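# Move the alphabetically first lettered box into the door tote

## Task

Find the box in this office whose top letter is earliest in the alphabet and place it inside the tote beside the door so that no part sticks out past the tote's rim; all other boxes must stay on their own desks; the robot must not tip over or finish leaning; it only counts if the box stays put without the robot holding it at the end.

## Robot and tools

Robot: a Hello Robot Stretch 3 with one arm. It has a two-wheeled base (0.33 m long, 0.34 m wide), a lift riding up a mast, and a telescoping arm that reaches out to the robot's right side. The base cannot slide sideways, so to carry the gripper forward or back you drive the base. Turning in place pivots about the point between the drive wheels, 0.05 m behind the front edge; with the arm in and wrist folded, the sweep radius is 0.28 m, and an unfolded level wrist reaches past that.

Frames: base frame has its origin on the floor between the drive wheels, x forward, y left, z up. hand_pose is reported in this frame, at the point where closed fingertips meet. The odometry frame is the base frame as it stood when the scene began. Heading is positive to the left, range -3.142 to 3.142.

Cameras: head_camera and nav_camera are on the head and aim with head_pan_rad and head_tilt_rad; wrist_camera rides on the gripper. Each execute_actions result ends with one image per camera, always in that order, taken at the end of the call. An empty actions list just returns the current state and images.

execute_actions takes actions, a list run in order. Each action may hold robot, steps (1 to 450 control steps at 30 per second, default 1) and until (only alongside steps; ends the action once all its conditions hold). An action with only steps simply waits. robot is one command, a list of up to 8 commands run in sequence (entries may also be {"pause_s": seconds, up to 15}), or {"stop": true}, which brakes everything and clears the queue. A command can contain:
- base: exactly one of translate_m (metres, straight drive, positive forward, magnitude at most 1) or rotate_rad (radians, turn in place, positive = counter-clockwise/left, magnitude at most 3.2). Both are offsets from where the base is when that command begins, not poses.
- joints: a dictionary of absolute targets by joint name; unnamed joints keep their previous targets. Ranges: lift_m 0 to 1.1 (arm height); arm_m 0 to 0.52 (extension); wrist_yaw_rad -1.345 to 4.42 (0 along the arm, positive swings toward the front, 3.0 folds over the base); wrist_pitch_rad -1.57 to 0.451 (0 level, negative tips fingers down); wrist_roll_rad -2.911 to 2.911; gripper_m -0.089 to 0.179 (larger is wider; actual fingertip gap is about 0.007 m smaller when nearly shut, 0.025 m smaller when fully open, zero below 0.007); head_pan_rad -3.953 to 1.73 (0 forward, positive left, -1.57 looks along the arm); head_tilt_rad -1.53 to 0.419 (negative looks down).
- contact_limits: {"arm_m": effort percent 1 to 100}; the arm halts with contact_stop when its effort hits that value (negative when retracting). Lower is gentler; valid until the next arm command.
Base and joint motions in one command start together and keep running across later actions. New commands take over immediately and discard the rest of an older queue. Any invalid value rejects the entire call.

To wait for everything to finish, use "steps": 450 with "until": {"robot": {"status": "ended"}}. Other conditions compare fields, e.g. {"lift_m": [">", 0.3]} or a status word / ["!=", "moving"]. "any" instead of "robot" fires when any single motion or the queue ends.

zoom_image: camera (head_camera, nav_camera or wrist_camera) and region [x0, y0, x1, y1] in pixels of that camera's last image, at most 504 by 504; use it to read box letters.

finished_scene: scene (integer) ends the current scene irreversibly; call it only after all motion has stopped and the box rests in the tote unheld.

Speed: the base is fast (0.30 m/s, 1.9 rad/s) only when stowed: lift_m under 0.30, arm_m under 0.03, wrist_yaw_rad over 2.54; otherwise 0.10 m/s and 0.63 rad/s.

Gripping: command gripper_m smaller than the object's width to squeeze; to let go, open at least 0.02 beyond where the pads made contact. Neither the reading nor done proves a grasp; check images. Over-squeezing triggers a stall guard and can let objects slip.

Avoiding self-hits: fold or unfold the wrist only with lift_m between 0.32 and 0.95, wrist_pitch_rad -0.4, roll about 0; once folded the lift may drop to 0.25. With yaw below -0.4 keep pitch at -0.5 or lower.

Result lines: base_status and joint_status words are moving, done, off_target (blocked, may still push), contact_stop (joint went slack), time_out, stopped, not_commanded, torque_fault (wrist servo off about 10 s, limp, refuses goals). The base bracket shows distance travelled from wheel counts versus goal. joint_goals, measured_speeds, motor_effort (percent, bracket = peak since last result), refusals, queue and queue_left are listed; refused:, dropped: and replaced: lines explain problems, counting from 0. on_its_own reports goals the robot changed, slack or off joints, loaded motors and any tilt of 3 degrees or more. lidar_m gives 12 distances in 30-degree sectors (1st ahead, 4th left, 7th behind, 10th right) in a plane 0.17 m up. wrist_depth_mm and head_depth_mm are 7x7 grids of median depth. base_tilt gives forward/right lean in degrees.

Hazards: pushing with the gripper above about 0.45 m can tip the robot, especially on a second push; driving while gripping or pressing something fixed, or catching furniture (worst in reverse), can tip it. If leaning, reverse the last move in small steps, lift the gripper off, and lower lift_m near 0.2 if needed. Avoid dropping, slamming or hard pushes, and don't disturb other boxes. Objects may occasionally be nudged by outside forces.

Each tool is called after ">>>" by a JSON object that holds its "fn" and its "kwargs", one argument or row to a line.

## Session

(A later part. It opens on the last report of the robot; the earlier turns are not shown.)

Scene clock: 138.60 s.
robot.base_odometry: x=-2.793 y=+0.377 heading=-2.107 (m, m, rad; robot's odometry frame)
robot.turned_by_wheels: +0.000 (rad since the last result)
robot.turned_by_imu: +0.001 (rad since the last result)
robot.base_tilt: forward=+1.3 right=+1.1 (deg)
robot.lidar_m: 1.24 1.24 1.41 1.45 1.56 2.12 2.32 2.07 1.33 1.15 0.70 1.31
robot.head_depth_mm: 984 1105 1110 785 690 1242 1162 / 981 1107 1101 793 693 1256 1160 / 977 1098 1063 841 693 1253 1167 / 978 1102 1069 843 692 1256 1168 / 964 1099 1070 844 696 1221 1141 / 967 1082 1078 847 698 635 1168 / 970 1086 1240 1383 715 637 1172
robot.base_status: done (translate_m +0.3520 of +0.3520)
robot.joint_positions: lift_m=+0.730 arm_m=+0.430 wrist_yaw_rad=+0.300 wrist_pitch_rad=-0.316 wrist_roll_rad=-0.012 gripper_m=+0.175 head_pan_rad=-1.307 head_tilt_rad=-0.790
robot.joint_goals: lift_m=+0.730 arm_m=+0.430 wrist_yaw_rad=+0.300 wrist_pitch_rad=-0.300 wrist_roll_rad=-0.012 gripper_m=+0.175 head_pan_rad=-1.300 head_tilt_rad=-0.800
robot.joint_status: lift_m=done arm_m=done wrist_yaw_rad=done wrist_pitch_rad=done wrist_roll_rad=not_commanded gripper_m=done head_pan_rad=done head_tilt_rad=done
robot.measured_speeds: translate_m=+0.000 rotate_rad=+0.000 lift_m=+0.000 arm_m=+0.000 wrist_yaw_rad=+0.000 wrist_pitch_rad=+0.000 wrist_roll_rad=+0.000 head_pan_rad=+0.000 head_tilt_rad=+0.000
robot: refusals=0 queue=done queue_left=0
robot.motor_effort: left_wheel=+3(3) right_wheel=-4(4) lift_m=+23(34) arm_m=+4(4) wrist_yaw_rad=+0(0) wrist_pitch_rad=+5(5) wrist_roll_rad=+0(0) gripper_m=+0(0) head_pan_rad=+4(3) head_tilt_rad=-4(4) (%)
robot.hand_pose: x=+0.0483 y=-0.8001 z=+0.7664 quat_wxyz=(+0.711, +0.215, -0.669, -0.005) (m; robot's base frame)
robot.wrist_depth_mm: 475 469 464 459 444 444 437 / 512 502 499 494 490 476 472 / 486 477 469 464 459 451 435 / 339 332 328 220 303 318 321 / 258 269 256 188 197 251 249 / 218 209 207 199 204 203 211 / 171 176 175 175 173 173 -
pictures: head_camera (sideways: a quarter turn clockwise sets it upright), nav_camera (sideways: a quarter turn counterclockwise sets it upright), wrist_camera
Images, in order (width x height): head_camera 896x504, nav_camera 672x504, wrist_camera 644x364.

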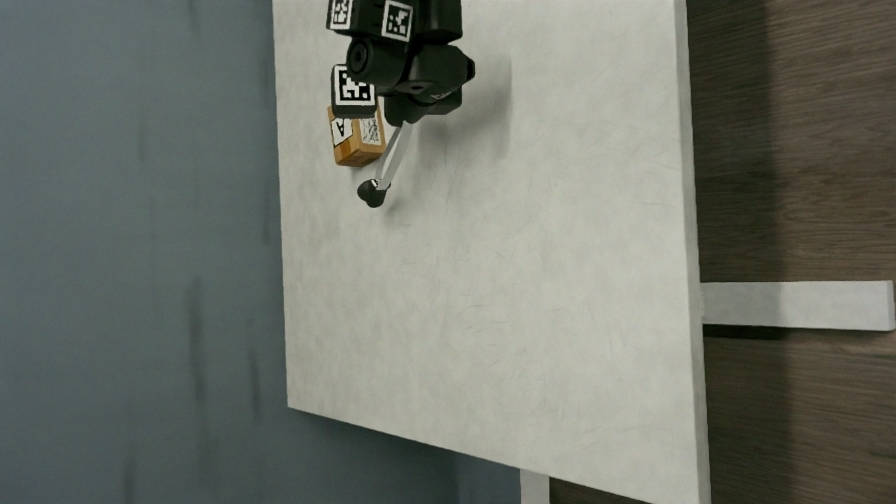

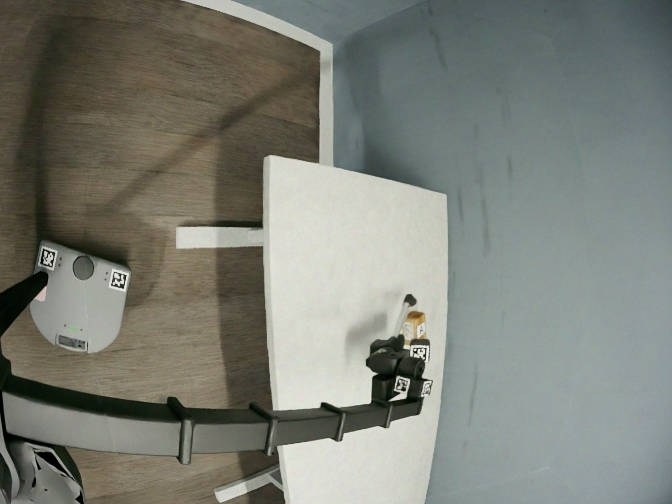

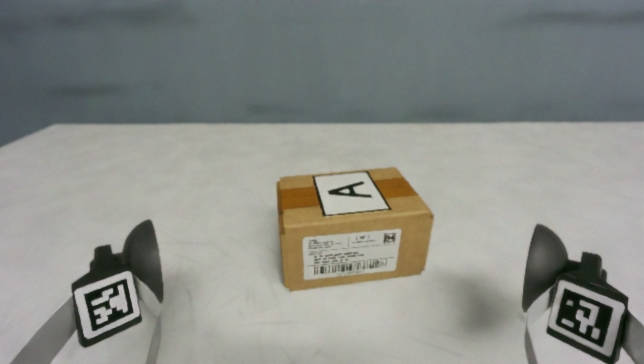

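The gripper will now close across the box's long side, which is fine. I'll extend further so the pads are well around the box's centre before closing.

>>> {"fn": "execute_actions", "kwargs": {
  "actions": [
    {"robot": {"joints": {"arm_m": 0.49}}, "steps": 100, "until": {"robot": {"status": "ended"}}}
  ]
}}

Scene clock: 141.10 s.
robot.base_odometry: x=-2.793 y=+0.377 heading=-2.107 (m, m, rad; robot's odometry frame)
robot.turned_by_wheels: +0.000 (rad since the last result)
robot.turned_by_imu: +0.001 (rad since the last result)
robot.base_tilt: forward=+1.4 right=+1.0 (deg)
robot.lidar_m: 1.24 1.24 1.41 1.45 1.56 2.11 2.33 2.07 1.33 1.15 0.70 1.31
robot.head_depth_mm: 989 1115 1150 811 689 1251 1163 / 978 1105 1108 815 693 1257 1162 / 975 1097 1065 842 695 1254 1158 / 975 1096 1077 843 694 1260 1163 / 971 1091 1077 845 694 1231 1146 / 972 1093 1076 850 696 632 1168 / 965 1088 1238 1378 716 636 1167
robot.base_status: done (translate_m +0.3520 of +0.3520)
robot.joint_positions: lift_m=+0.730 arm_m=+0.490 wrist_yaw_rad=+0.300 wrist_pitch_rad=-0.316 wrist_roll_rad=-0.012 gripper_m=+0.175 head_pan_rad=-1.307 head_tilt_rad=-0.790
robot.joint_goals: lift_m=+0.730 arm_m=+0.490 wrist_yaw_rad=+0.300 wrist_pitch_rad=-0.300 wrist_roll_rad=-0.012 gripper_m=+0.175 head_pan_rad=-1.300 head_tilt_rad=-0.800
robot.joint_status: lift_m=done arm_m=done wrist_yaw_rad=done wrist_pitch_rad=done wrist_roll_rad=not_commanded gripper_m=done head_pan_rad=done head_tilt_rad=done
robot.measured_speeds: translate_m=+0.000 rotate_rad=+0.000 lift_m=+0.000 arm_m=+0.000 wrist_yaw_rad=+0.000 wrist_pitch_rad=+0.000 wrist_roll_rad=+0.000 head_pan_rad=+0.000 head_tilt_rad=+0.000
robot: refusals=0 queue=done queue_left=0
robot.motor_effort: left_wheel=+3(3) right_wheel=-4(4) lift_m=+22(23) arm_m=+5(3) wrist_yaw_rad=+0(0) wrist_pitch_rad=+5(5) wrist_roll_rad=+1(0) gripper_m=+0(0) head_pan_rad=+4(4) head_tilt_rad=-4(4) (%)
robot.hand_pose: x=+0.0483 y=-0.8601 z=+0.7664 quat_wxyz=(+0.711, +0.215, -0.669, -0.005) (m; robot's base frame)
robot.wrist_depth_mm: 420 414 407 406 395 389 386 / 448 447 437 431 426 420 415 / 473 466 454 455 450 436 432 / 335 331 330 327 325 321 316 / 259 268 242 170 239 249 246 / 218 208 145 139 149 204 209 / 172 176 140 144 159 172 -
pictures: head_camera (sideways: a quarter turn clockwise sets it upright), nav_camera (sideways: a quarter turn counterclockwise sets it upright), wrist_camera
Images, in order (width x height): head_camera 896x504, nav_camera 672x504, wrist_camera 644x364.

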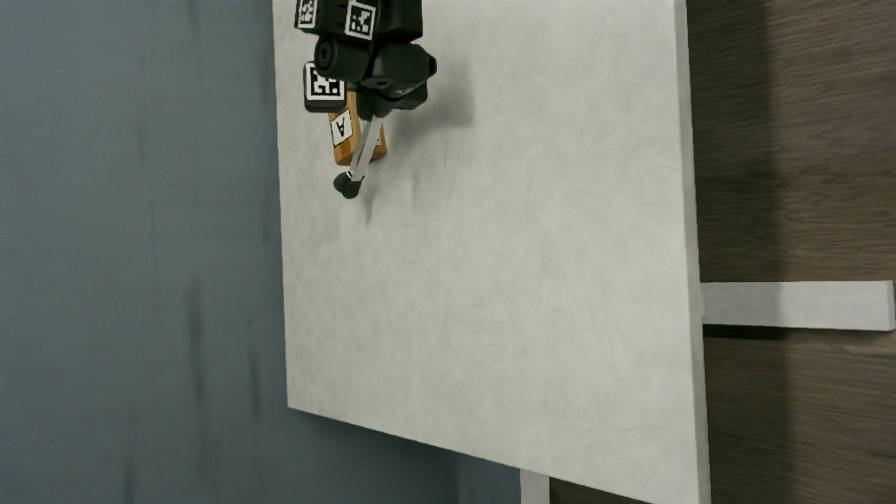

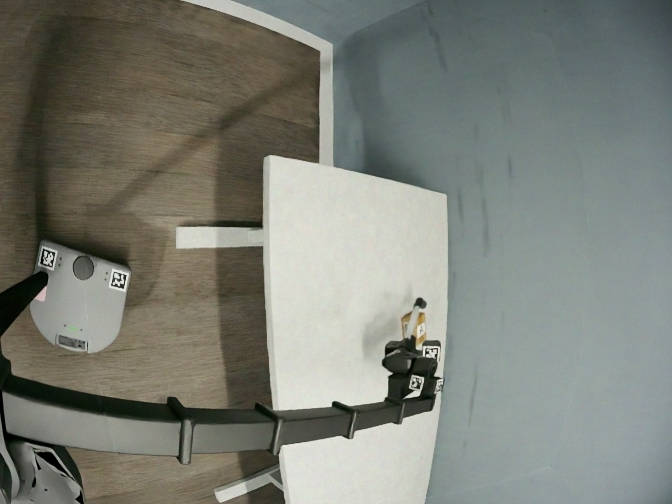

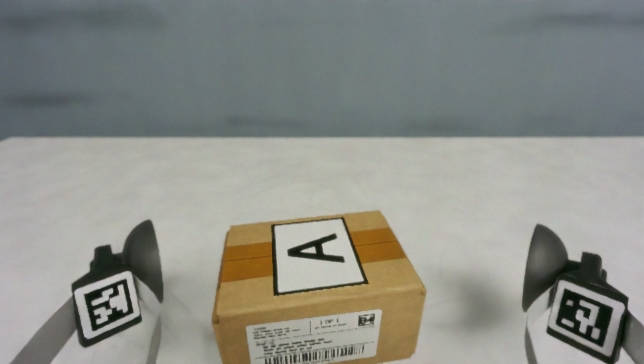

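I'll check the current state of the scene before continuing.

>>> {"fn": "execute_actions", "kwargs": {
  "actions": []
}}

Scene clock: 141.83 s.
robot.base_odometry: x=-2.793 y=+0.377 heading=-2.107 (m, m, rad; robot's odometry frame)
robot.turned_by_wheels: +0.000 (rad since the last result)
robot.turned_by_imu: +0.000 (rad since the last result)
robot.base_tilt: forward=+1.4 right=+1.0 (deg)
robot.lidar_m: 1.24 1.24 1.41 1.45 1.55 2.11 2.33 2.07 1.33 1.15 0.70 1.31
robot.head_depth_mm: 981 1109 1144 812 691 1255 1161 / 982 1106 1113 815 690 1253 1163 / 982 1096 1062 843 691 1251 1162 / 972 1103 1071 841 694 1264 1166 / 970 1093 1073 847 696 1225 1144 / 970 1086 1076 845 698 633 1173 / 967 1083 1244 1380 715 634 1171
robot.base_status: done (translate_m +0.3520 of +0.3520)
robot.joint_positions: lift_m=+0.730 arm_m=+0.490 wrist_yaw_rad=+0.300 wrist_pitch_rad=-0.316 wrist_roll_rad=-0.012 gripper_m=+0.175 head_pan_rad=-1.307 head_tilt_rad=-0.790
robot.joint_goals: lift_m=+0.730 arm_m=+0.490 wrist_yaw_rad=+0.300 wrist_pitch_rad=-0.300 wrist_roll_rad=-0.012 gripper_m=+0.175 head_pan_rad=-1.300 head_tilt_rad=-0.800
robot.joint_status: lift_m=done arm_m=done wrist_yaw_rad=done wrist_pitch_rad=done wrist_roll_rad=not_commanded gripper_m=done head_pan_rad=done head_tilt_rad=done
robot.measured_speeds: translate_m=+0.000 rotate_rad=+0.000 lift_m=+0.000 arm_m=+0.000 wrist_yaw_rad=+0.000 wrist_pitch_rad=+0.000 wrist_roll_rad=+0.000 head_pan_rad=+0.000 head_tilt_rad=+0.000
robot: refusals=0 queue=done queue_left=0
robot.motor_effort: left_wheel=+3(3) right_wheel=-4(4) lift_m=+22(23) arm_m=+5(5) wrist_yaw_rad=+0(0) wrist_pitch_rad=+5(5) wrist_roll_rad=+0(0) gripper_m=+1(0) head_pan_rad=+4(4) head_tilt_rad=-4(4) (%)
robot.hand_pose: x=+0.0483 y=-0.8601 z=+0.7664 quat_wxyz=(+0.711, +0.215, -0.669, -0.005) (m; robot's base frame)
robot.wrist_depth_mm: 421 409 406 402 397 393 385 / 452 444 439 437 430 422 413 / 475 466 453 452 451 436 429 / 339 331 330 324 322 323 320 / 258 266 244 171 240 250 248 / 218 209 146 139 149 203 210 / 172 177 140 143 158 173 -
pictures: head_camera (sideways: a quarter turn clockwise sets it upright), nav_camera (sideways: a quarter turn counterclockwise sets it upright), wrist_camera
Images, in order (width x height): head_camera 896x504, nav_camera 672x504, wrist_camera 644x364.

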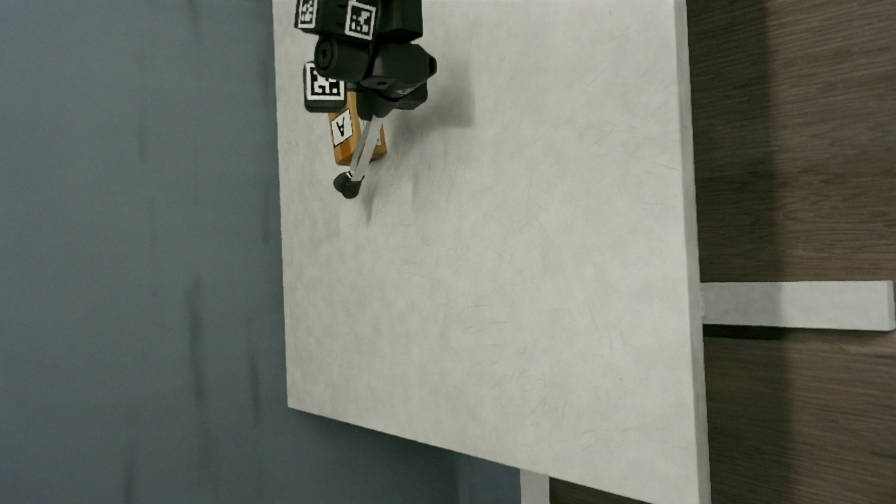

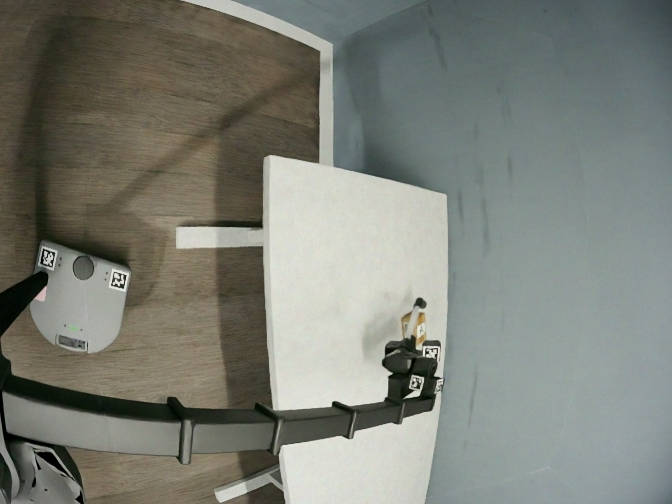

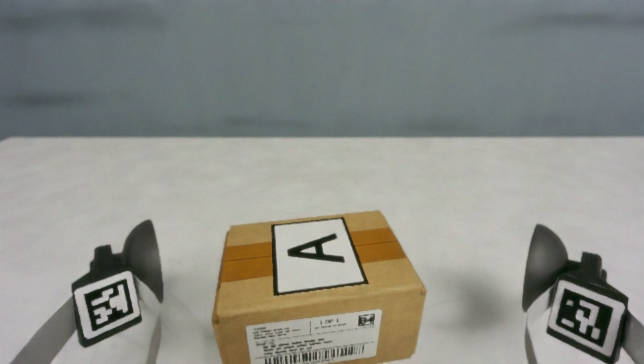

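Box A sits between the open pads, so I'm closing the gripper on it now.

>>> {"fn": "execute_actions", "kwargs": {
  "actions": [
    {"robot": {"joints": {"gripper_m": 0.05}}, "steps": 90, "until": {"robot": {"status": "ended"}}}
  ]
}}

Scene clock: 143.70 s.
robot.base_odometry: x=-2.793 y=+0.377 heading=-2.107 (m, m, rad; robot's odometry frame)
robot.turned_by_wheels: +0.000 (rad since the last result)
robot.turned_by_imu: +0.000 (rad since the last result)
robot.base_tilt: forward=+1.4 right=+1.0 (deg)
robot.lidar_m: 1.24 1.24 1.41 1.45 1.55 2.11 2.33 2.07 1.32 1.15 0.70 1.31
robot.head_depth_mm: 985 1117 1148 812 691 1254 1165 / 982 1102 1110 813 689 1252 1163 / 975 1102 1065 843 691 1263 1159 / 971 1091 1080 843 694 1250 1153 / 978 1096 1072 846 697 1223 1149 / 966 1087 1085 845 696 634 1168 / 964 1089 1243 1383 716 635 1171
robot.base_status: done (translate_m +0.3520 of +0.3520)
robot.joint_positions: lift_m=+0.730 arm_m=+0.490 wrist_yaw_rad=+0.300 wrist_pitch_rad=-0.316 wrist_roll_rad=-0.012 gripper_m=+0.051 head_pan_rad=-1.307 head_tilt_rad=-0.790
robot.joint_goals: lift_m=+0.730 arm_m=+0.490 wrist_yaw_rad=+0.300 wrist_pitch_rad=-0.300 wrist_roll_rad=-0.012 gripper_m=+0.050 head_pan_rad=-1.300 head_tilt_rad=-0.800
robot.joint_status: lift_m=done arm_m=done wrist_yaw_rad=done wrist_pitch_rad=done wrist_roll_rad=not_commanded gripper_m=done head_pan_rad=done head_tilt_rad=done
robot.measured_speeds: translate_m=+0.000 rotate_rad=+0.000 lift_m=+0.000 arm_m=+0.000 wrist_yaw_rad=+0.000 wrist_pitch_rad=+0.000 wrist_roll_rad=+0.000 head_pan_rad=+0.000 head_tilt_rad=+0.000
robot: refusals=0 queue=done queue_left=0
robot.motor_effort: left_wheel=+4(4) right_wheel=-4(4) lift_m=+23(23) arm_m=+5(5) wrist_yaw_rad=+0(0) wrist_pitch_rad=+5(5) wrist_roll_rad=+0(0) gripper_m=-22(100) head_pan_rad=+4(4) head_tilt_rad=-4(4) (%)
robot.hand_pose: x=+0.0483 y=-0.8601 z=+0.7664 quat_wxyz=(+0.711, +0.215, -0.669, -0.005) (m; robot's base frame)
robot.wrist_depth_mm: 423 418 408 403 399 394 388 / 449 446 438 430 422 420 414 / 474 465 459 451 444 439 436 / 338 334 326 329 325 319 317 / 258 260 266 171 183 249 247 / 211 210 140 139 138 210 202 / 177 176 165 138 147 167 172
pictures: head_camera (sideways: a quarter turn clockwise sets it upright), nav_camera (sideways: a quarter turn counterclockwise sets it upright), wrist_camera
Images, in order (width x height): head_camera 896x504, nav_camera 672x504, wrist_camera 644x364.

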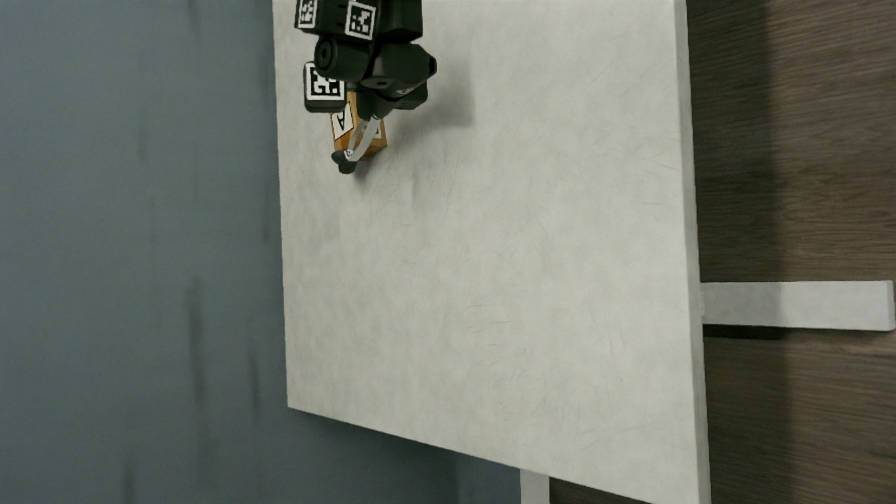

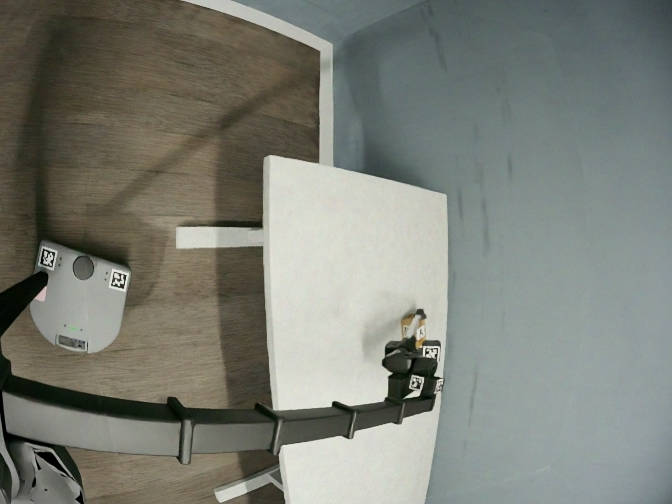

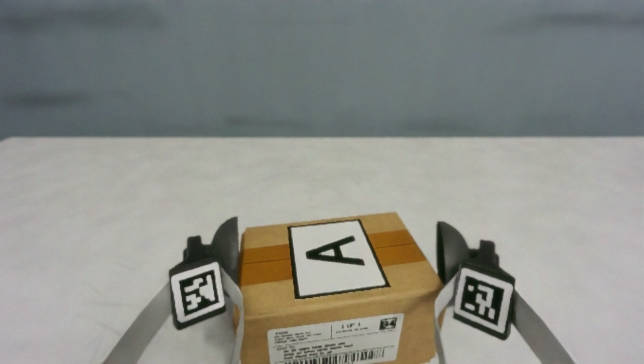

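The pads have closed on both sides of the box, with gripper effort at −22. Next I'm lifting 6 cm to confirm it's actually held.

>>> {"fn": "execute_actions", "kwargs": {
  "actions": [
    {"robot": {"joints": {"lift_m": 0.79}}, "steps": 90, "until": {"robot": {"status": "ended"}}}
  ]
}}

Scene clock: 145.20 s.
robot.base_odometry: x=-2.793 y=+0.377 heading=-2.107 (m, m, rad; robot's odometry frame)
robot.turned_by_wheels: +0.000 (rad since the last result)
robot.turned_by_imu: +0.000 (rad since the last result)
robot.base_tilt: forward=+1.4 right=+1.0 (deg)
robot.lidar_m: 1.24 1.24 1.41 1.45 1.56 2.11 2.33 2.07 1.33 1.15 0.70 1.31
robot.head_depth_mm: 985 1113 - 834 690 1247 1155 / 974 1102 953 838 690 1253 1159 / 981 1095 1067 841 693 1255 1169 / 978 1099 1074 842 695 1260 1165 / 970 1091 1072 844 697 1225 1145 / 965 1087 1073 843 698 633 1173 / 967 1090 1243 1372 716 636 1174
robot.base_status: done (translate_m +0.3520 of +0.3520)
robot.joint_positions: lift_m=+0.790 arm_m=+0.490 wrist_yaw_rad=+0.300 wrist_pitch_rad=-0.323 wrist_roll_rad=-0.012 gripper_m=+0.054 head_pan_rad=-1.307 head_tilt_rad=-0.790
robot.joint_goals: lift_m=+0.790 arm_m=+0.490 wrist_yaw_rad=+0.300 wrist_pitch_rad=-0.300 wrist_roll_rad=-0.012 gripper_m=+0.053 head_pan_rad=-1.300 head_tilt_rad=-0.800
robot.joint_status: lift_m=done arm_m=done wrist_yaw_rad=done wrist_pitch_rad=done wrist_roll_rad=not_commanded gripper_m=done head_pan_rad=done head_tilt_rad=done
robot.measured_speeds: translate_m=+0.000 rotate_rad=+0.000 lift_m=+0.000 arm_m=+0.000 wrist_yaw_rad=+0.000 wrist_pitch_rad=+0.000 wrist_roll_rad=+0.000 head_pan_rad=+0.000 head_tilt_rad=+0.000
robot: refusals=0 queue=done queue_left=0
robot.motor_effort: left_wheel=+4(4) right_wheel=-4(4) lift_m=+35(36) arm_m=+5(4) wrist_yaw_rad=-1(0) wrist_pitch_rad=+7(7) wrist_roll_rad=+0(0) gripper_m=-22(22) head_pan_rad=+4(4) head_tilt_rad=-4(4) (%)
robot.hand_pose: x=+0.0481 y=-0.8594 z=+0.8243 quat_wxyz=(+0.711, +0.217, -0.668, -0.007) (m; robot's base frame)
robot.wrist_depth_mm: 422 413 408 403 397 393 388 / 450 444 438 436 423 415 417 / 486 492 476 463 462 454 448 / 460 450 449 442 438 440 433 / 355 352 364 170 181 339 337 / 290 286 140 139 138 288 277 / 244 242 226 138 148 230 236
pictures: head_camera (sideways: a quarter turn clockwise sets it upright), nav_camera (sideways: a quarter turn counterclockwise sets it upright), wrist_camera
Images, in order (width x height): head_camera 896x504, nav_camera 672x504, wrist_camera 644x364.

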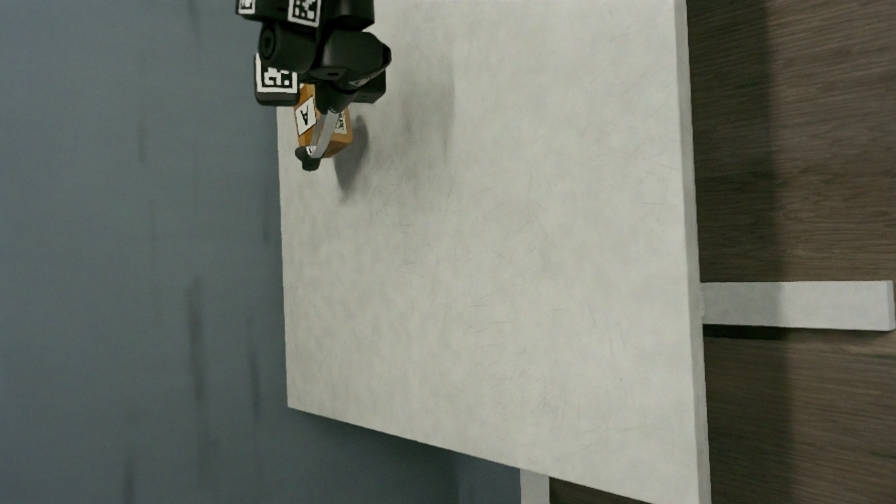

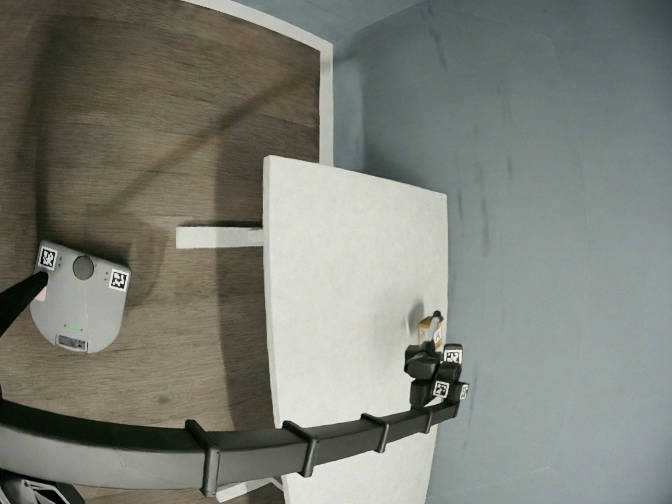

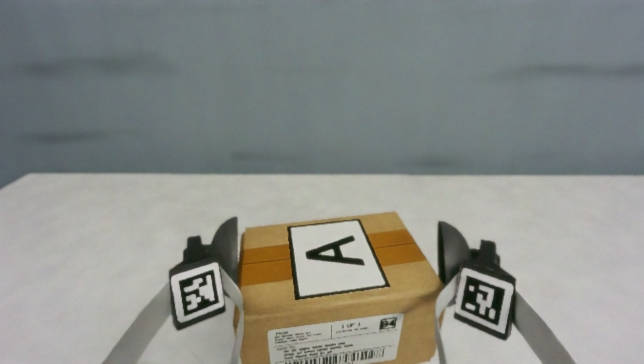

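The box came up with the gripper: its depth in the wrist camera is unchanged while the desk dropped away. Next I'll retract the arm, turn to face the door wall and fold the wrist for fast travel.

>>> {"fn": "execute_actions", "kwargs": {
  "actions": [
    {"robot": [{"joints": {"arm_m": 0.0, "head_pan_rad": 0.0, "head_tilt_rad": -0.5}}, {"joints": {"wrist_pitch_rad": -0.4, "wrist_yaw_rad": 2.6}, "base": {"rotate_rad": 0.3}}, {"joints": {"lift_m": 0.28}}], "steps": 450, "until": {"robot": {"status": "ended"}}}
  ]
}}

Scene clock: 158.57 s.
robot.base_odometry: x=-2.793 y=+0.377 heading=-1.808 (m, m, rad; robot's odometry frame)
robot.turned_by_wheels: +0.300 (rad since the last result)
robot.turned_by_imu: +0.302 (rad since the last result)
robot.base_tilt: forward=+1.4 right=+1.0 (deg)
robot.lidar_m: 1.24 1.29 1.78 1.45 1.82 2.11 1.99 1.33 1.19 0.70 1.20 1.28
robot.head_depth_mm: 1025 1104 1198 1306 1421 1542 1359 / 1014 1105 1191 1302 1429 1542 1352 / 1017 1097 1196 1300 1437 1554 1347 / 1021 1099 1184 1310 1435 1559 1356 / 1021 1094 1188 1308 1426 1555 1358 / 1020 1094 1189 1302 1441 1562 1361 / 1019 1092 1186 1306 1432 1570 1364
robot.base_status: done (rotate_rad +0.2998 of +0.3000)
robot.joint_positions: lift_m=+0.280 arm_m=+0.000 wrist_yaw_rad=+2.598 wrist_pitch_rad=-0.422 wrist_roll_rad=-0.012 gripper_m=+0.054 head_pan_rad=-0.007 head_tilt_rad=-0.508
robot.joint_goals: lift_m=+0.280 arm_m=+0.000 wrist_yaw_rad=+2.600 wrist_pitch_rad=-0.400 wrist_roll_rad=-0.012 gripper_m=+0.053 head_pan_rad=+0.000 head_tilt_rad=-0.500
robot.joint_status: lift_m=done arm_m=done wrist_yaw_rad=done wrist_pitch_rad=done wrist_roll_rad=not_commanded gripper_m=done head_pan_rad=done head_tilt_rad=done
robot.measured_speeds: translate_m=+0.000 rotate_rad=+0.000 lift_m=+0.000 arm_m=+0.000 wrist_yaw_rad=+0.000 wrist_pitch_rad=+0.000 wrist_roll_rad=+0.000 head_pan_rad=+0.000 head_tilt_rad=+0.000
robot: refusals=0 queue=done queue_left=0
robot.motor_effort: left_wheel=-3(6) right_wheel=+3(6) lift_m=+22(35) arm_m=-4(4) wrist_yaw_rad=+4(4) wrist_pitch_rad=+7(9) wrist_roll_rad=+0(0) gripper_m=-22(21) head_pan_rad=+4(51) head_tilt_rad=+3(21) (%)
robot.hand_pose: x=+0.0946 y=+0.0462 z=+0.2920 quat_wxyz=(+0.329, +0.702, -0.041, +0.631) (m; robot's base frame)
robot.wrist_depth_mm: - - - - - - - / - - - - - - 998 / - - 980 981 968 936 918 / 782 780 767 733 734 731 708 / 620 619 631 170 182 593 585 / 539 511 140 139 138 519 499 / - - 133 139 149 422 429
pictures: head_camera (sideways: a quarter turn clockwise sets it upright), nav_camera (sideways: a quarter turn counterclockwise sets it upright), wrist_camera
Images, in order (width x height): head_camera 896x504, nav_camera 672x504, wrist_camera 644x364.

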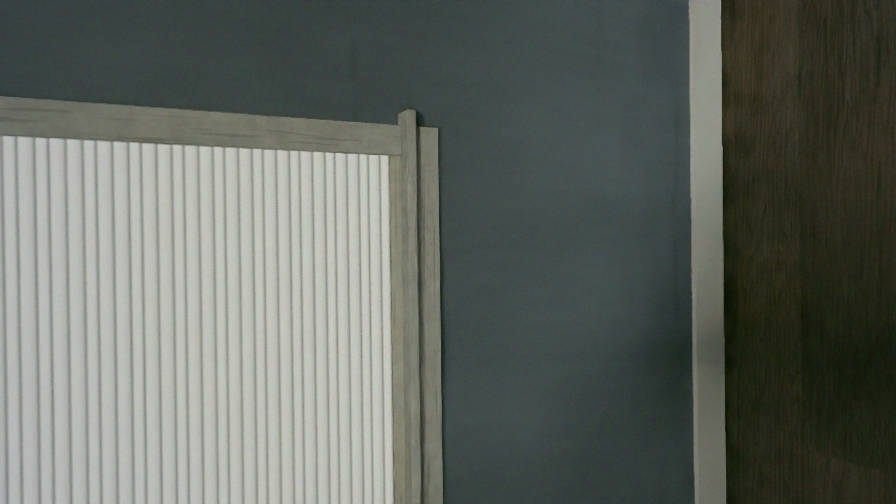

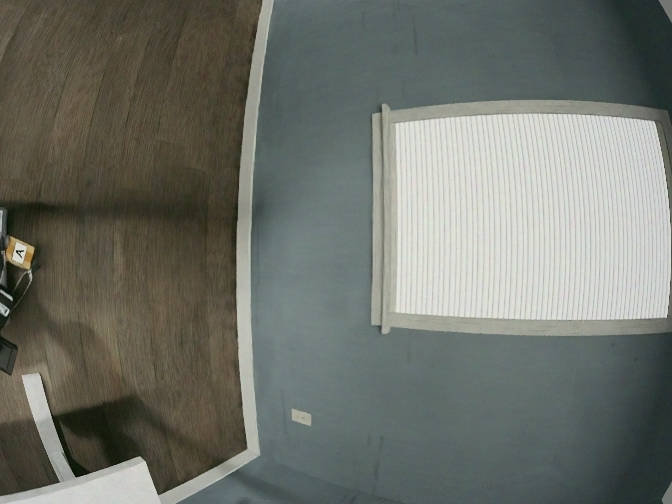

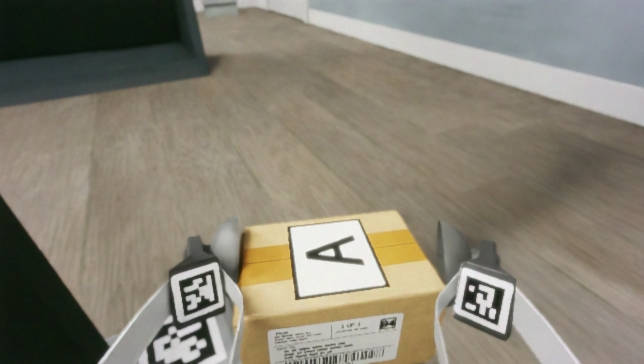

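The box is still held and the arm is stowed. The door wall is 1.24 m ahead and square to me. I'll drive to about 0.5 m from it, then turn left into the corridor.

>>> {"fn": "execute_actions", "kwargs": {
  "actions": [
    {"robot": [{"base": {"translate_m": 0.74}, "joints": {"head_tilt_rad": -0.6}}, {"base": {"rotate_rad": 1.571}}], "steps": 450, "until": {"robot": {"status": "ended"}}}
  ]
}}

Scene clock: 165.53 s.
robot.base_odometry: x=-2.966 y=-0.342 heading=-0.237 (m, m, rad; robot's odometry frame)
robot.turned_by_wheels: +1.571 (rad since the last result)
robot.turned_by_imu: +1.569 (rad since the last result)
robot.base_tilt: forward=+1.3 right=+0.9 (deg)
robot.lidar_m: 1.72 1.50 2.70 2.72 1.62 0.94 1.16 0.69 0.51 0.50 0.52 0.72
robot.head_depth_mm: 1539 1548 1567 1573 1576 1463 1270 / 2236 2228 2401 2273 1883 1528 1272 / 3016 3292 3417 2501 1886 1533 1282 / 2988 3336 3488 2505 1900 1529 1274 / 3032 3301 3432 2540 1914 1528 1286 / 3028 3326 3435 2029 1835 1535 1287 / 1416 1413 1496 1739 1813 1537 1284
robot.base_status: done (rotate_rad +1.5708 of +1.5710)
robot.joint_positions: lift_m=+0.280 arm_m=+0.000 wrist_yaw_rad=+2.598 wrist_pitch_rad=-0.422 wrist_roll_rad=-0.012 gripper_m=+0.054 head_pan_rad=-0.007 head_tilt_rad=-0.594
robot.joint_goals: lift_m=+0.280 arm_m=+0.000 wrist_yaw_rad=+2.600 wrist_pitch_rad=-0.400 wrist_roll_rad=-0.012 gripper_m=+0.053 head_pan_rad=+0.000 head_tilt_rad=-0.600
robot.joint_status: lift_m=done arm_m=done wrist_yaw_rad=done wrist_pitch_rad=done wrist_roll_rad=not_commanded gripper_m=done head_pan_rad=done head_tilt_rad=done
robot.measured_speeds: translate_m=+0.000 rotate_rad=+0.000 lift_m=+0.000 arm_m=+0.000 wrist_yaw_rad=+0.000 wrist_pitch_rad=+0.000 wrist_roll_rad=+0.000 head_pan_rad=+0.000 head_tilt_rad=+0.000
robot: refusals=0 queue=done queue_left=0
robot.motor_effort: left_wheel=-2(9) right_wheel=+3(11) lift_m=+24(23) arm_m=-4(3) wrist_yaw_rad=+2(4) wrist_pitch_rad=+7(7) wrist_roll_rad=+0(0) gripper_m=-21(21) head_pan_rad=+4(5) head_tilt_rad=-3(12) (%)
robot.hand_pose: x=+0.0945 y=+0.0462 z=+0.2920 quat_wxyz=(+0.329, +0.702, -0.041, +0.631) (m; robot's base frame)
robot.wrist_depth_mm: - - - - - - - / - - - - - - - / 988 - 972 955 958 943 961 / 772 750 761 746 747 734 726 / 618 614 639 170 182 603 597 / 538 521 140 139 138 515 494 / - - 134 139 149 423 431
pictures: head_camera (sideways: a quarter turn clockwise sets it upright), nav_camera (sideways: a quarter turn counterclockwise sets it upright), wrist_camera
Images, in order (width x height): head_camera 896x504, nav_camera 672x504, wrist_camera 644x364.

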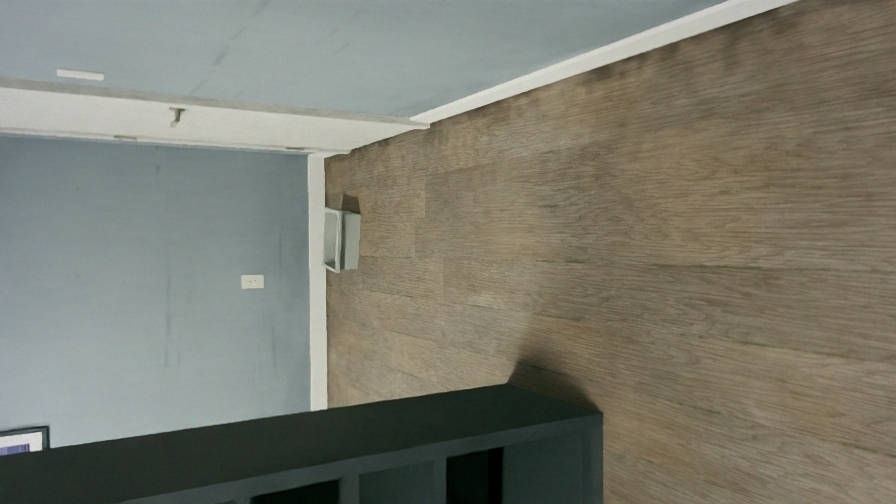

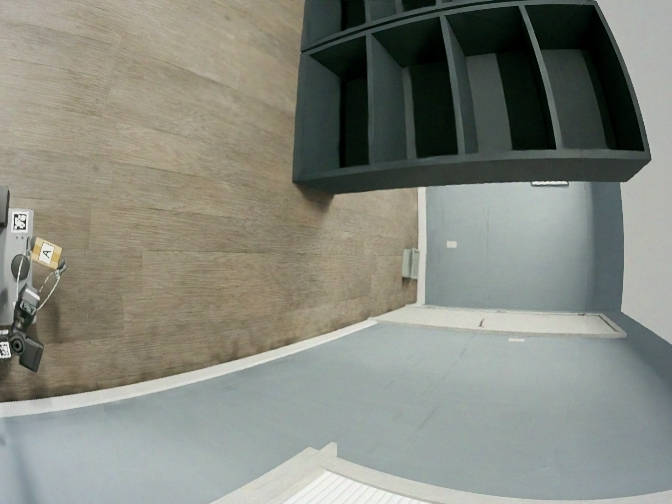

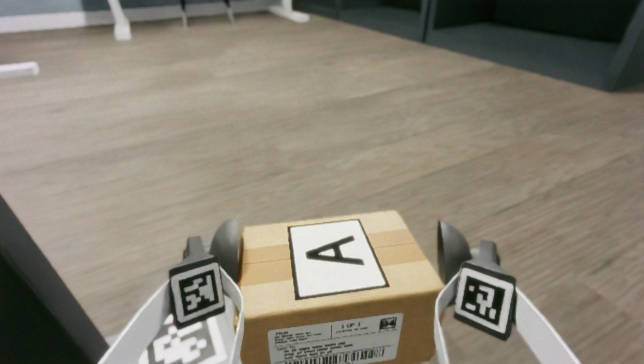

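The corridor is clear, with the shelf on the left and the door wall 0.5 m to the right. The tote is straight ahead near the far wall. I'll drive 2 m and then re-measure.

>>> {"fn": "execute_actions", "kwargs": {
  "actions": [
    {"robot": [{"base": {"translate_m": 1.0}, "joints": {"head_tilt_rad": -0.9}}, {"base": {"translate_m": 1.0}}], "steps": 450, "until": {"robot": {"status": "ended"}}}
  ]
}}

Scene clock: 176.13 s.
robot.base_odometry: x=-1.022 y=-0.811 heading=-0.237 (m, m, rad; robot's odometry frame)
robot.turned_by_wheels: +0.000 (rad since the last result)
robot.turned_by_imu: +0.008 (rad since the last result)
robot.base_tilt: forward=+1.4 right=+1.1 (deg)
robot.lidar_m: 1.61 1.68 2.34 0.48 0.45 0.63 1.93 0.74 0.55 0.53 0.56 0.75
robot.head_depth_mm: 1396 1581 1706 1619 1466 1279 1124 / 1394 1599 1881 1710 1457 1273 1124 / 1406 1603 1863 1681 1469 1269 1132 / 1402 1598 1888 1629 1457 1276 1133 / 1407 1614 1877 1726 1468 1281 1128 / 1409 1608 1890 1719 1474 1280 1132 / 1403 1617 1899 1738 1470 1279 1132
robot.base_status: done (translate_m +1.0000 of +1.0000)
robot.joint_positions: lift_m=+0.280 arm_m=+0.000 wrist_yaw_rad=+2.598 wrist_pitch_rad=-0.422 wrist_roll_rad=-0.012 gripper_m=+0.054 head_pan_rad=-0.007 head_tilt_rad=-0.890
robot.joint_goals: lift_m=+0.280 arm_m=+0.000 wrist_yaw_rad=+2.600 wrist_pitch_rad=-0.400 wrist_roll_rad=-0.012 gripper_m=+0.053 head_pan_rad=+0.000 head_tilt_rad=-0.900
robot.joint_status: lift_m=done arm_m=done wrist_yaw_rad=done wrist_pitch_rad=done wrist_roll_rad=not_commanded gripper_m=done head_pan_rad=done head_tilt_rad=done
robot.measured_speeds: translate_m=+0.000 rotate_rad=+0.000 lift_m=+0.000 arm_m=+0.000 wrist_yaw_rad=+0.000 wrist_pitch_rad=+0.000 wrist_roll_rad=+0.000 head_pan_rad=+0.000 head_tilt_rad=+0.000
robot: refusals=0 queue=done queue_left=0
robot.motor_effort: left_wheel=-3(8) right_wheel=+3(8) lift_m=+23(23) arm_m=-3(4) wrist_yaw_rad=+3(2) wrist_pitch_rad=+7(7) wrist_roll_rad=+1(0) gripper_m=-22(21) head_pan_rad=+4(5) head_tilt_rad=-4(23) (%)
robot.hand_pose: x=+0.0945 y=+0.0462 z=+0.2919 quat_wxyz=(+0.329, +0.702, -0.040, +0.631) (m; robot's base frame)
robot.wrist_depth_mm: 784 - - - - - - / 642 - - - - - - / 549 992 985 1000 950 925 931 / 477 753 766 745 736 730 721 / 480 615 636 170 181 591 581 / 524 514 140 139 138 516 505 / - - 133 139 149 421 431
pictures: head_camera (sideways: a quarter turn clockwise sets it upright), nav_camera (sideways: a quarter turn counterclockwise sets it upright), wrist_camera
Images, in order (width x height): head_camera 896x504, nav_camera 672x504, wrist_camera 644x364.

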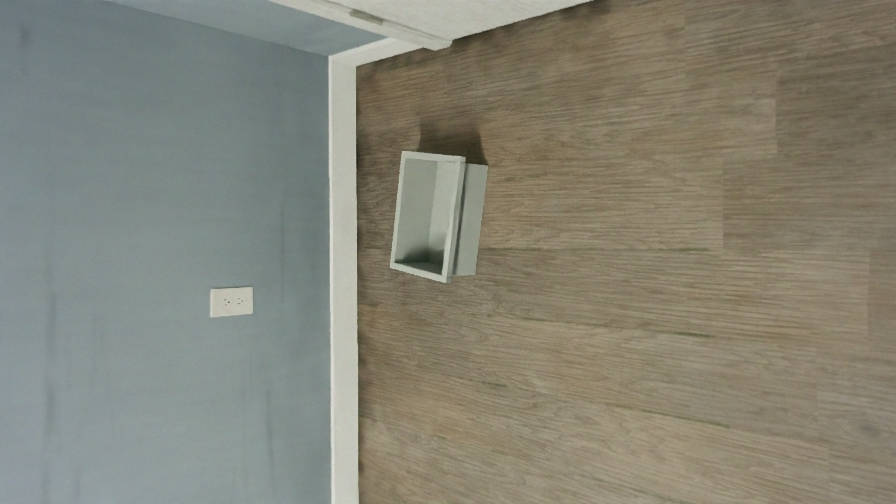

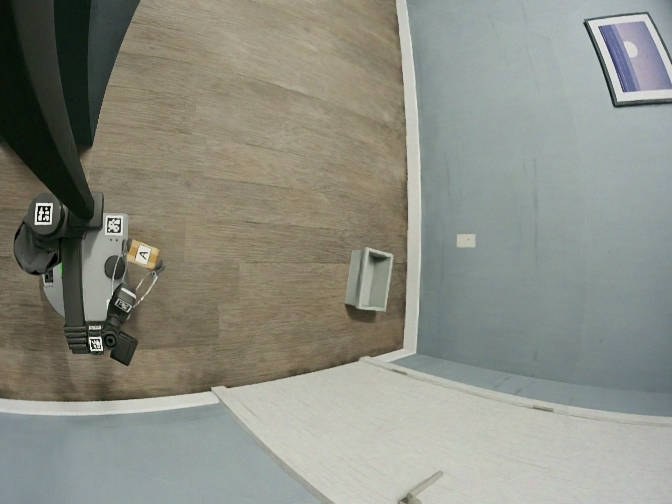

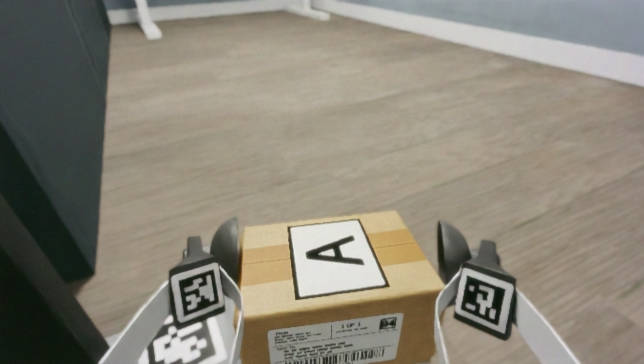

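The front wall is 1.61 m ahead. From the head camera, the tote's centre is about 1.11 m ahead and 0.09 m to the right. The next sequence:

1. Advance 0.66 m and turn left, which puts the tote about 0.45 m off my right side.
2. Unfold the arm.
3. Extend it over the tote.

>>> {"fn": "execute_actions", "kwargs": {
  "actions": [
    {"robot": [{"base": {"translate_m": 0.66}}, {"base": {"rotate_rad": 1.571}}, {"joints": {"lift_m": 0.40, "head_pan_rad": -1.57, "head_tilt_rad": -1.0}}, {"joints": {"wrist_yaw_rad": 0.0, "arm_m": 0.31}}, {"joints": {"wrist_pitch_rad": -1.5}, "base": {"translate_m": -0.07}}], "steps": 450, "until": {"robot": {"status": "ended"}}}
  ]
}}

Scene clock: 190.97 s.
robot.base_odometry: x=-0.397 y=-1.034 heading=+1.334 (m, m, rad; robot's odometry frame)
robot.turned_by_wheels: +1.571 (rad since the last result)
robot.turned_by_imu: +1.570 (rad since the last result)
robot.base_tilt: forward=+1.4 right=+1.0 (deg)
robot.lidar_m: 2.78 1.10 0.94 1.69 0.66 0.48 0.46 0.48 0.68 0.94 0.98 1.37
robot.head_depth_mm: 842 979 1166 1420 1374 1217 1101 / 844 982 1177 1464 1367 1245 - / 845 982 1190 1429 1305 1211 1131 / 849 988 1190 1469 1325 1214 1130 / 847 984 1186 1477 1388 1225 1111 / 849 997 1197 1474 1388 1238 1112 / 853 997 1196 1492 1392 1231 1117
robot.base_status: done (translate_m -0.0700 of -0.0700)
robot.joint_positions: lift_m=+0.400 arm_m=+0.310 wrist_yaw_rad=+0.001 wrist_pitch_rad=-1.494 wrist_roll_rad=-0.012 gripper_m=+0.054 head_pan_rad=-1.563 head_tilt_rad=-0.988
robot.joint_goals: lift_m=+0.400 arm_m=+0.310 wrist_yaw_rad=+0.000 wrist_pitch_rad=-1.500 wrist_roll_rad=-0.012 gripper_m=+0.053 head_pan_rad=-1.570 head_tilt_rad=-1.000
robot.joint_status: lift_m=done arm_m=done wrist_yaw_rad=done wrist_pitch_rad=done wrist_roll_rad=not_commanded gripper_m=done head_pan_rad=done head_tilt_rad=done
robot.measured_speeds: translate_m=+0.000 rotate_rad=+0.000 lift_m=+0.000 arm_m=+0.000 wrist_yaw_rad=+0.000 wrist_pitch_rad=+0.000 wrist_roll_rad=+0.000 head_pan_rad=+0.000 head_tilt_rad=+0.000
robot: refusals=0 queue=done queue_left=0
robot.motor_effort: left_wheel=-2(9) right_wheel=+3(10) lift_m=+35(37) arm_m=+4(2) wrist_yaw_rad=-2(4) wrist_pitch_rad=-2(9) wrist_roll_rad=+1(0) gripper_m=-21(21) head_pan_rad=-5(48) head_tilt_rad=-5(13) (%)
robot.hand_pose: x=-0.0216 y=-0.4502 z=+0.2811 quat_wxyz=(+0.522, +0.484, -0.515, -0.478) (m; robot's base frame)
robot.wrist_depth_mm: 446 441 340 333 333 414 416 / 453 448 416 430 424 362 417 / 457 455 412 439 436 430 424 / 468 459 354 444 440 433 433 / 477 467 452 169 179 441 441 / 483 474 140 139 139 446 451 / 489 492 478 140 150 464 453
pictures: head_camera (sideways: a quarter turn clockwise sets it upright), nav_camera (sideways: a quarter turn counterclockwise sets it upright), wrist_camera
Images, in order (width x height): head_camera 896x504, nav_camera 672x504, wrist_camera 644x364.

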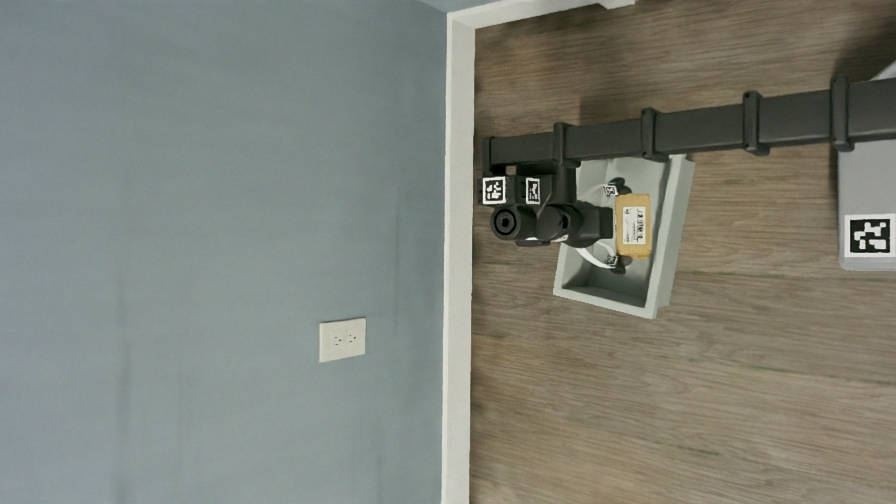

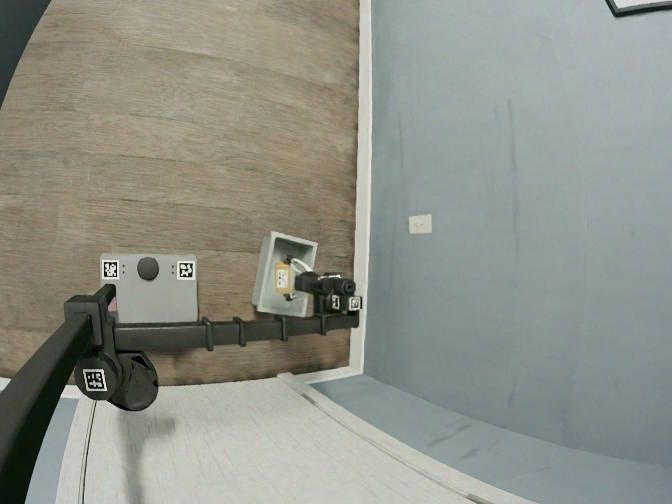

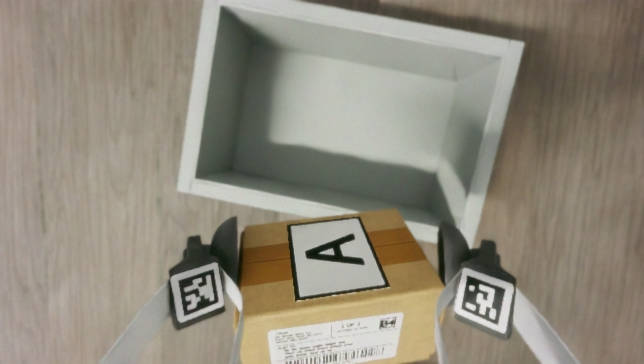

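The wrist camera now shows the tote below the gripper. I'm zooming in to check how the box lines up with the tote opening.

>>> {"fn": "zoom_image", "kwargs": {
  "camera": "wrist_camera",
  "region": [140, 0, 644, 364]
}}

Region (140, 0, 644, 364) of wrist_camera's 644x364 image, scaled by 1.000.

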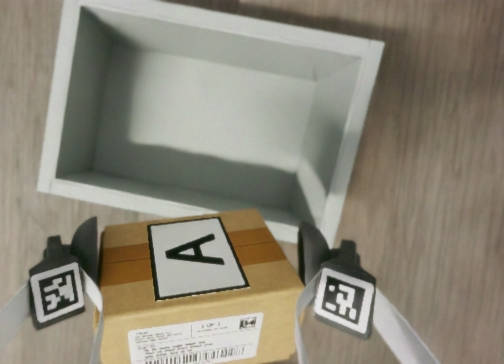

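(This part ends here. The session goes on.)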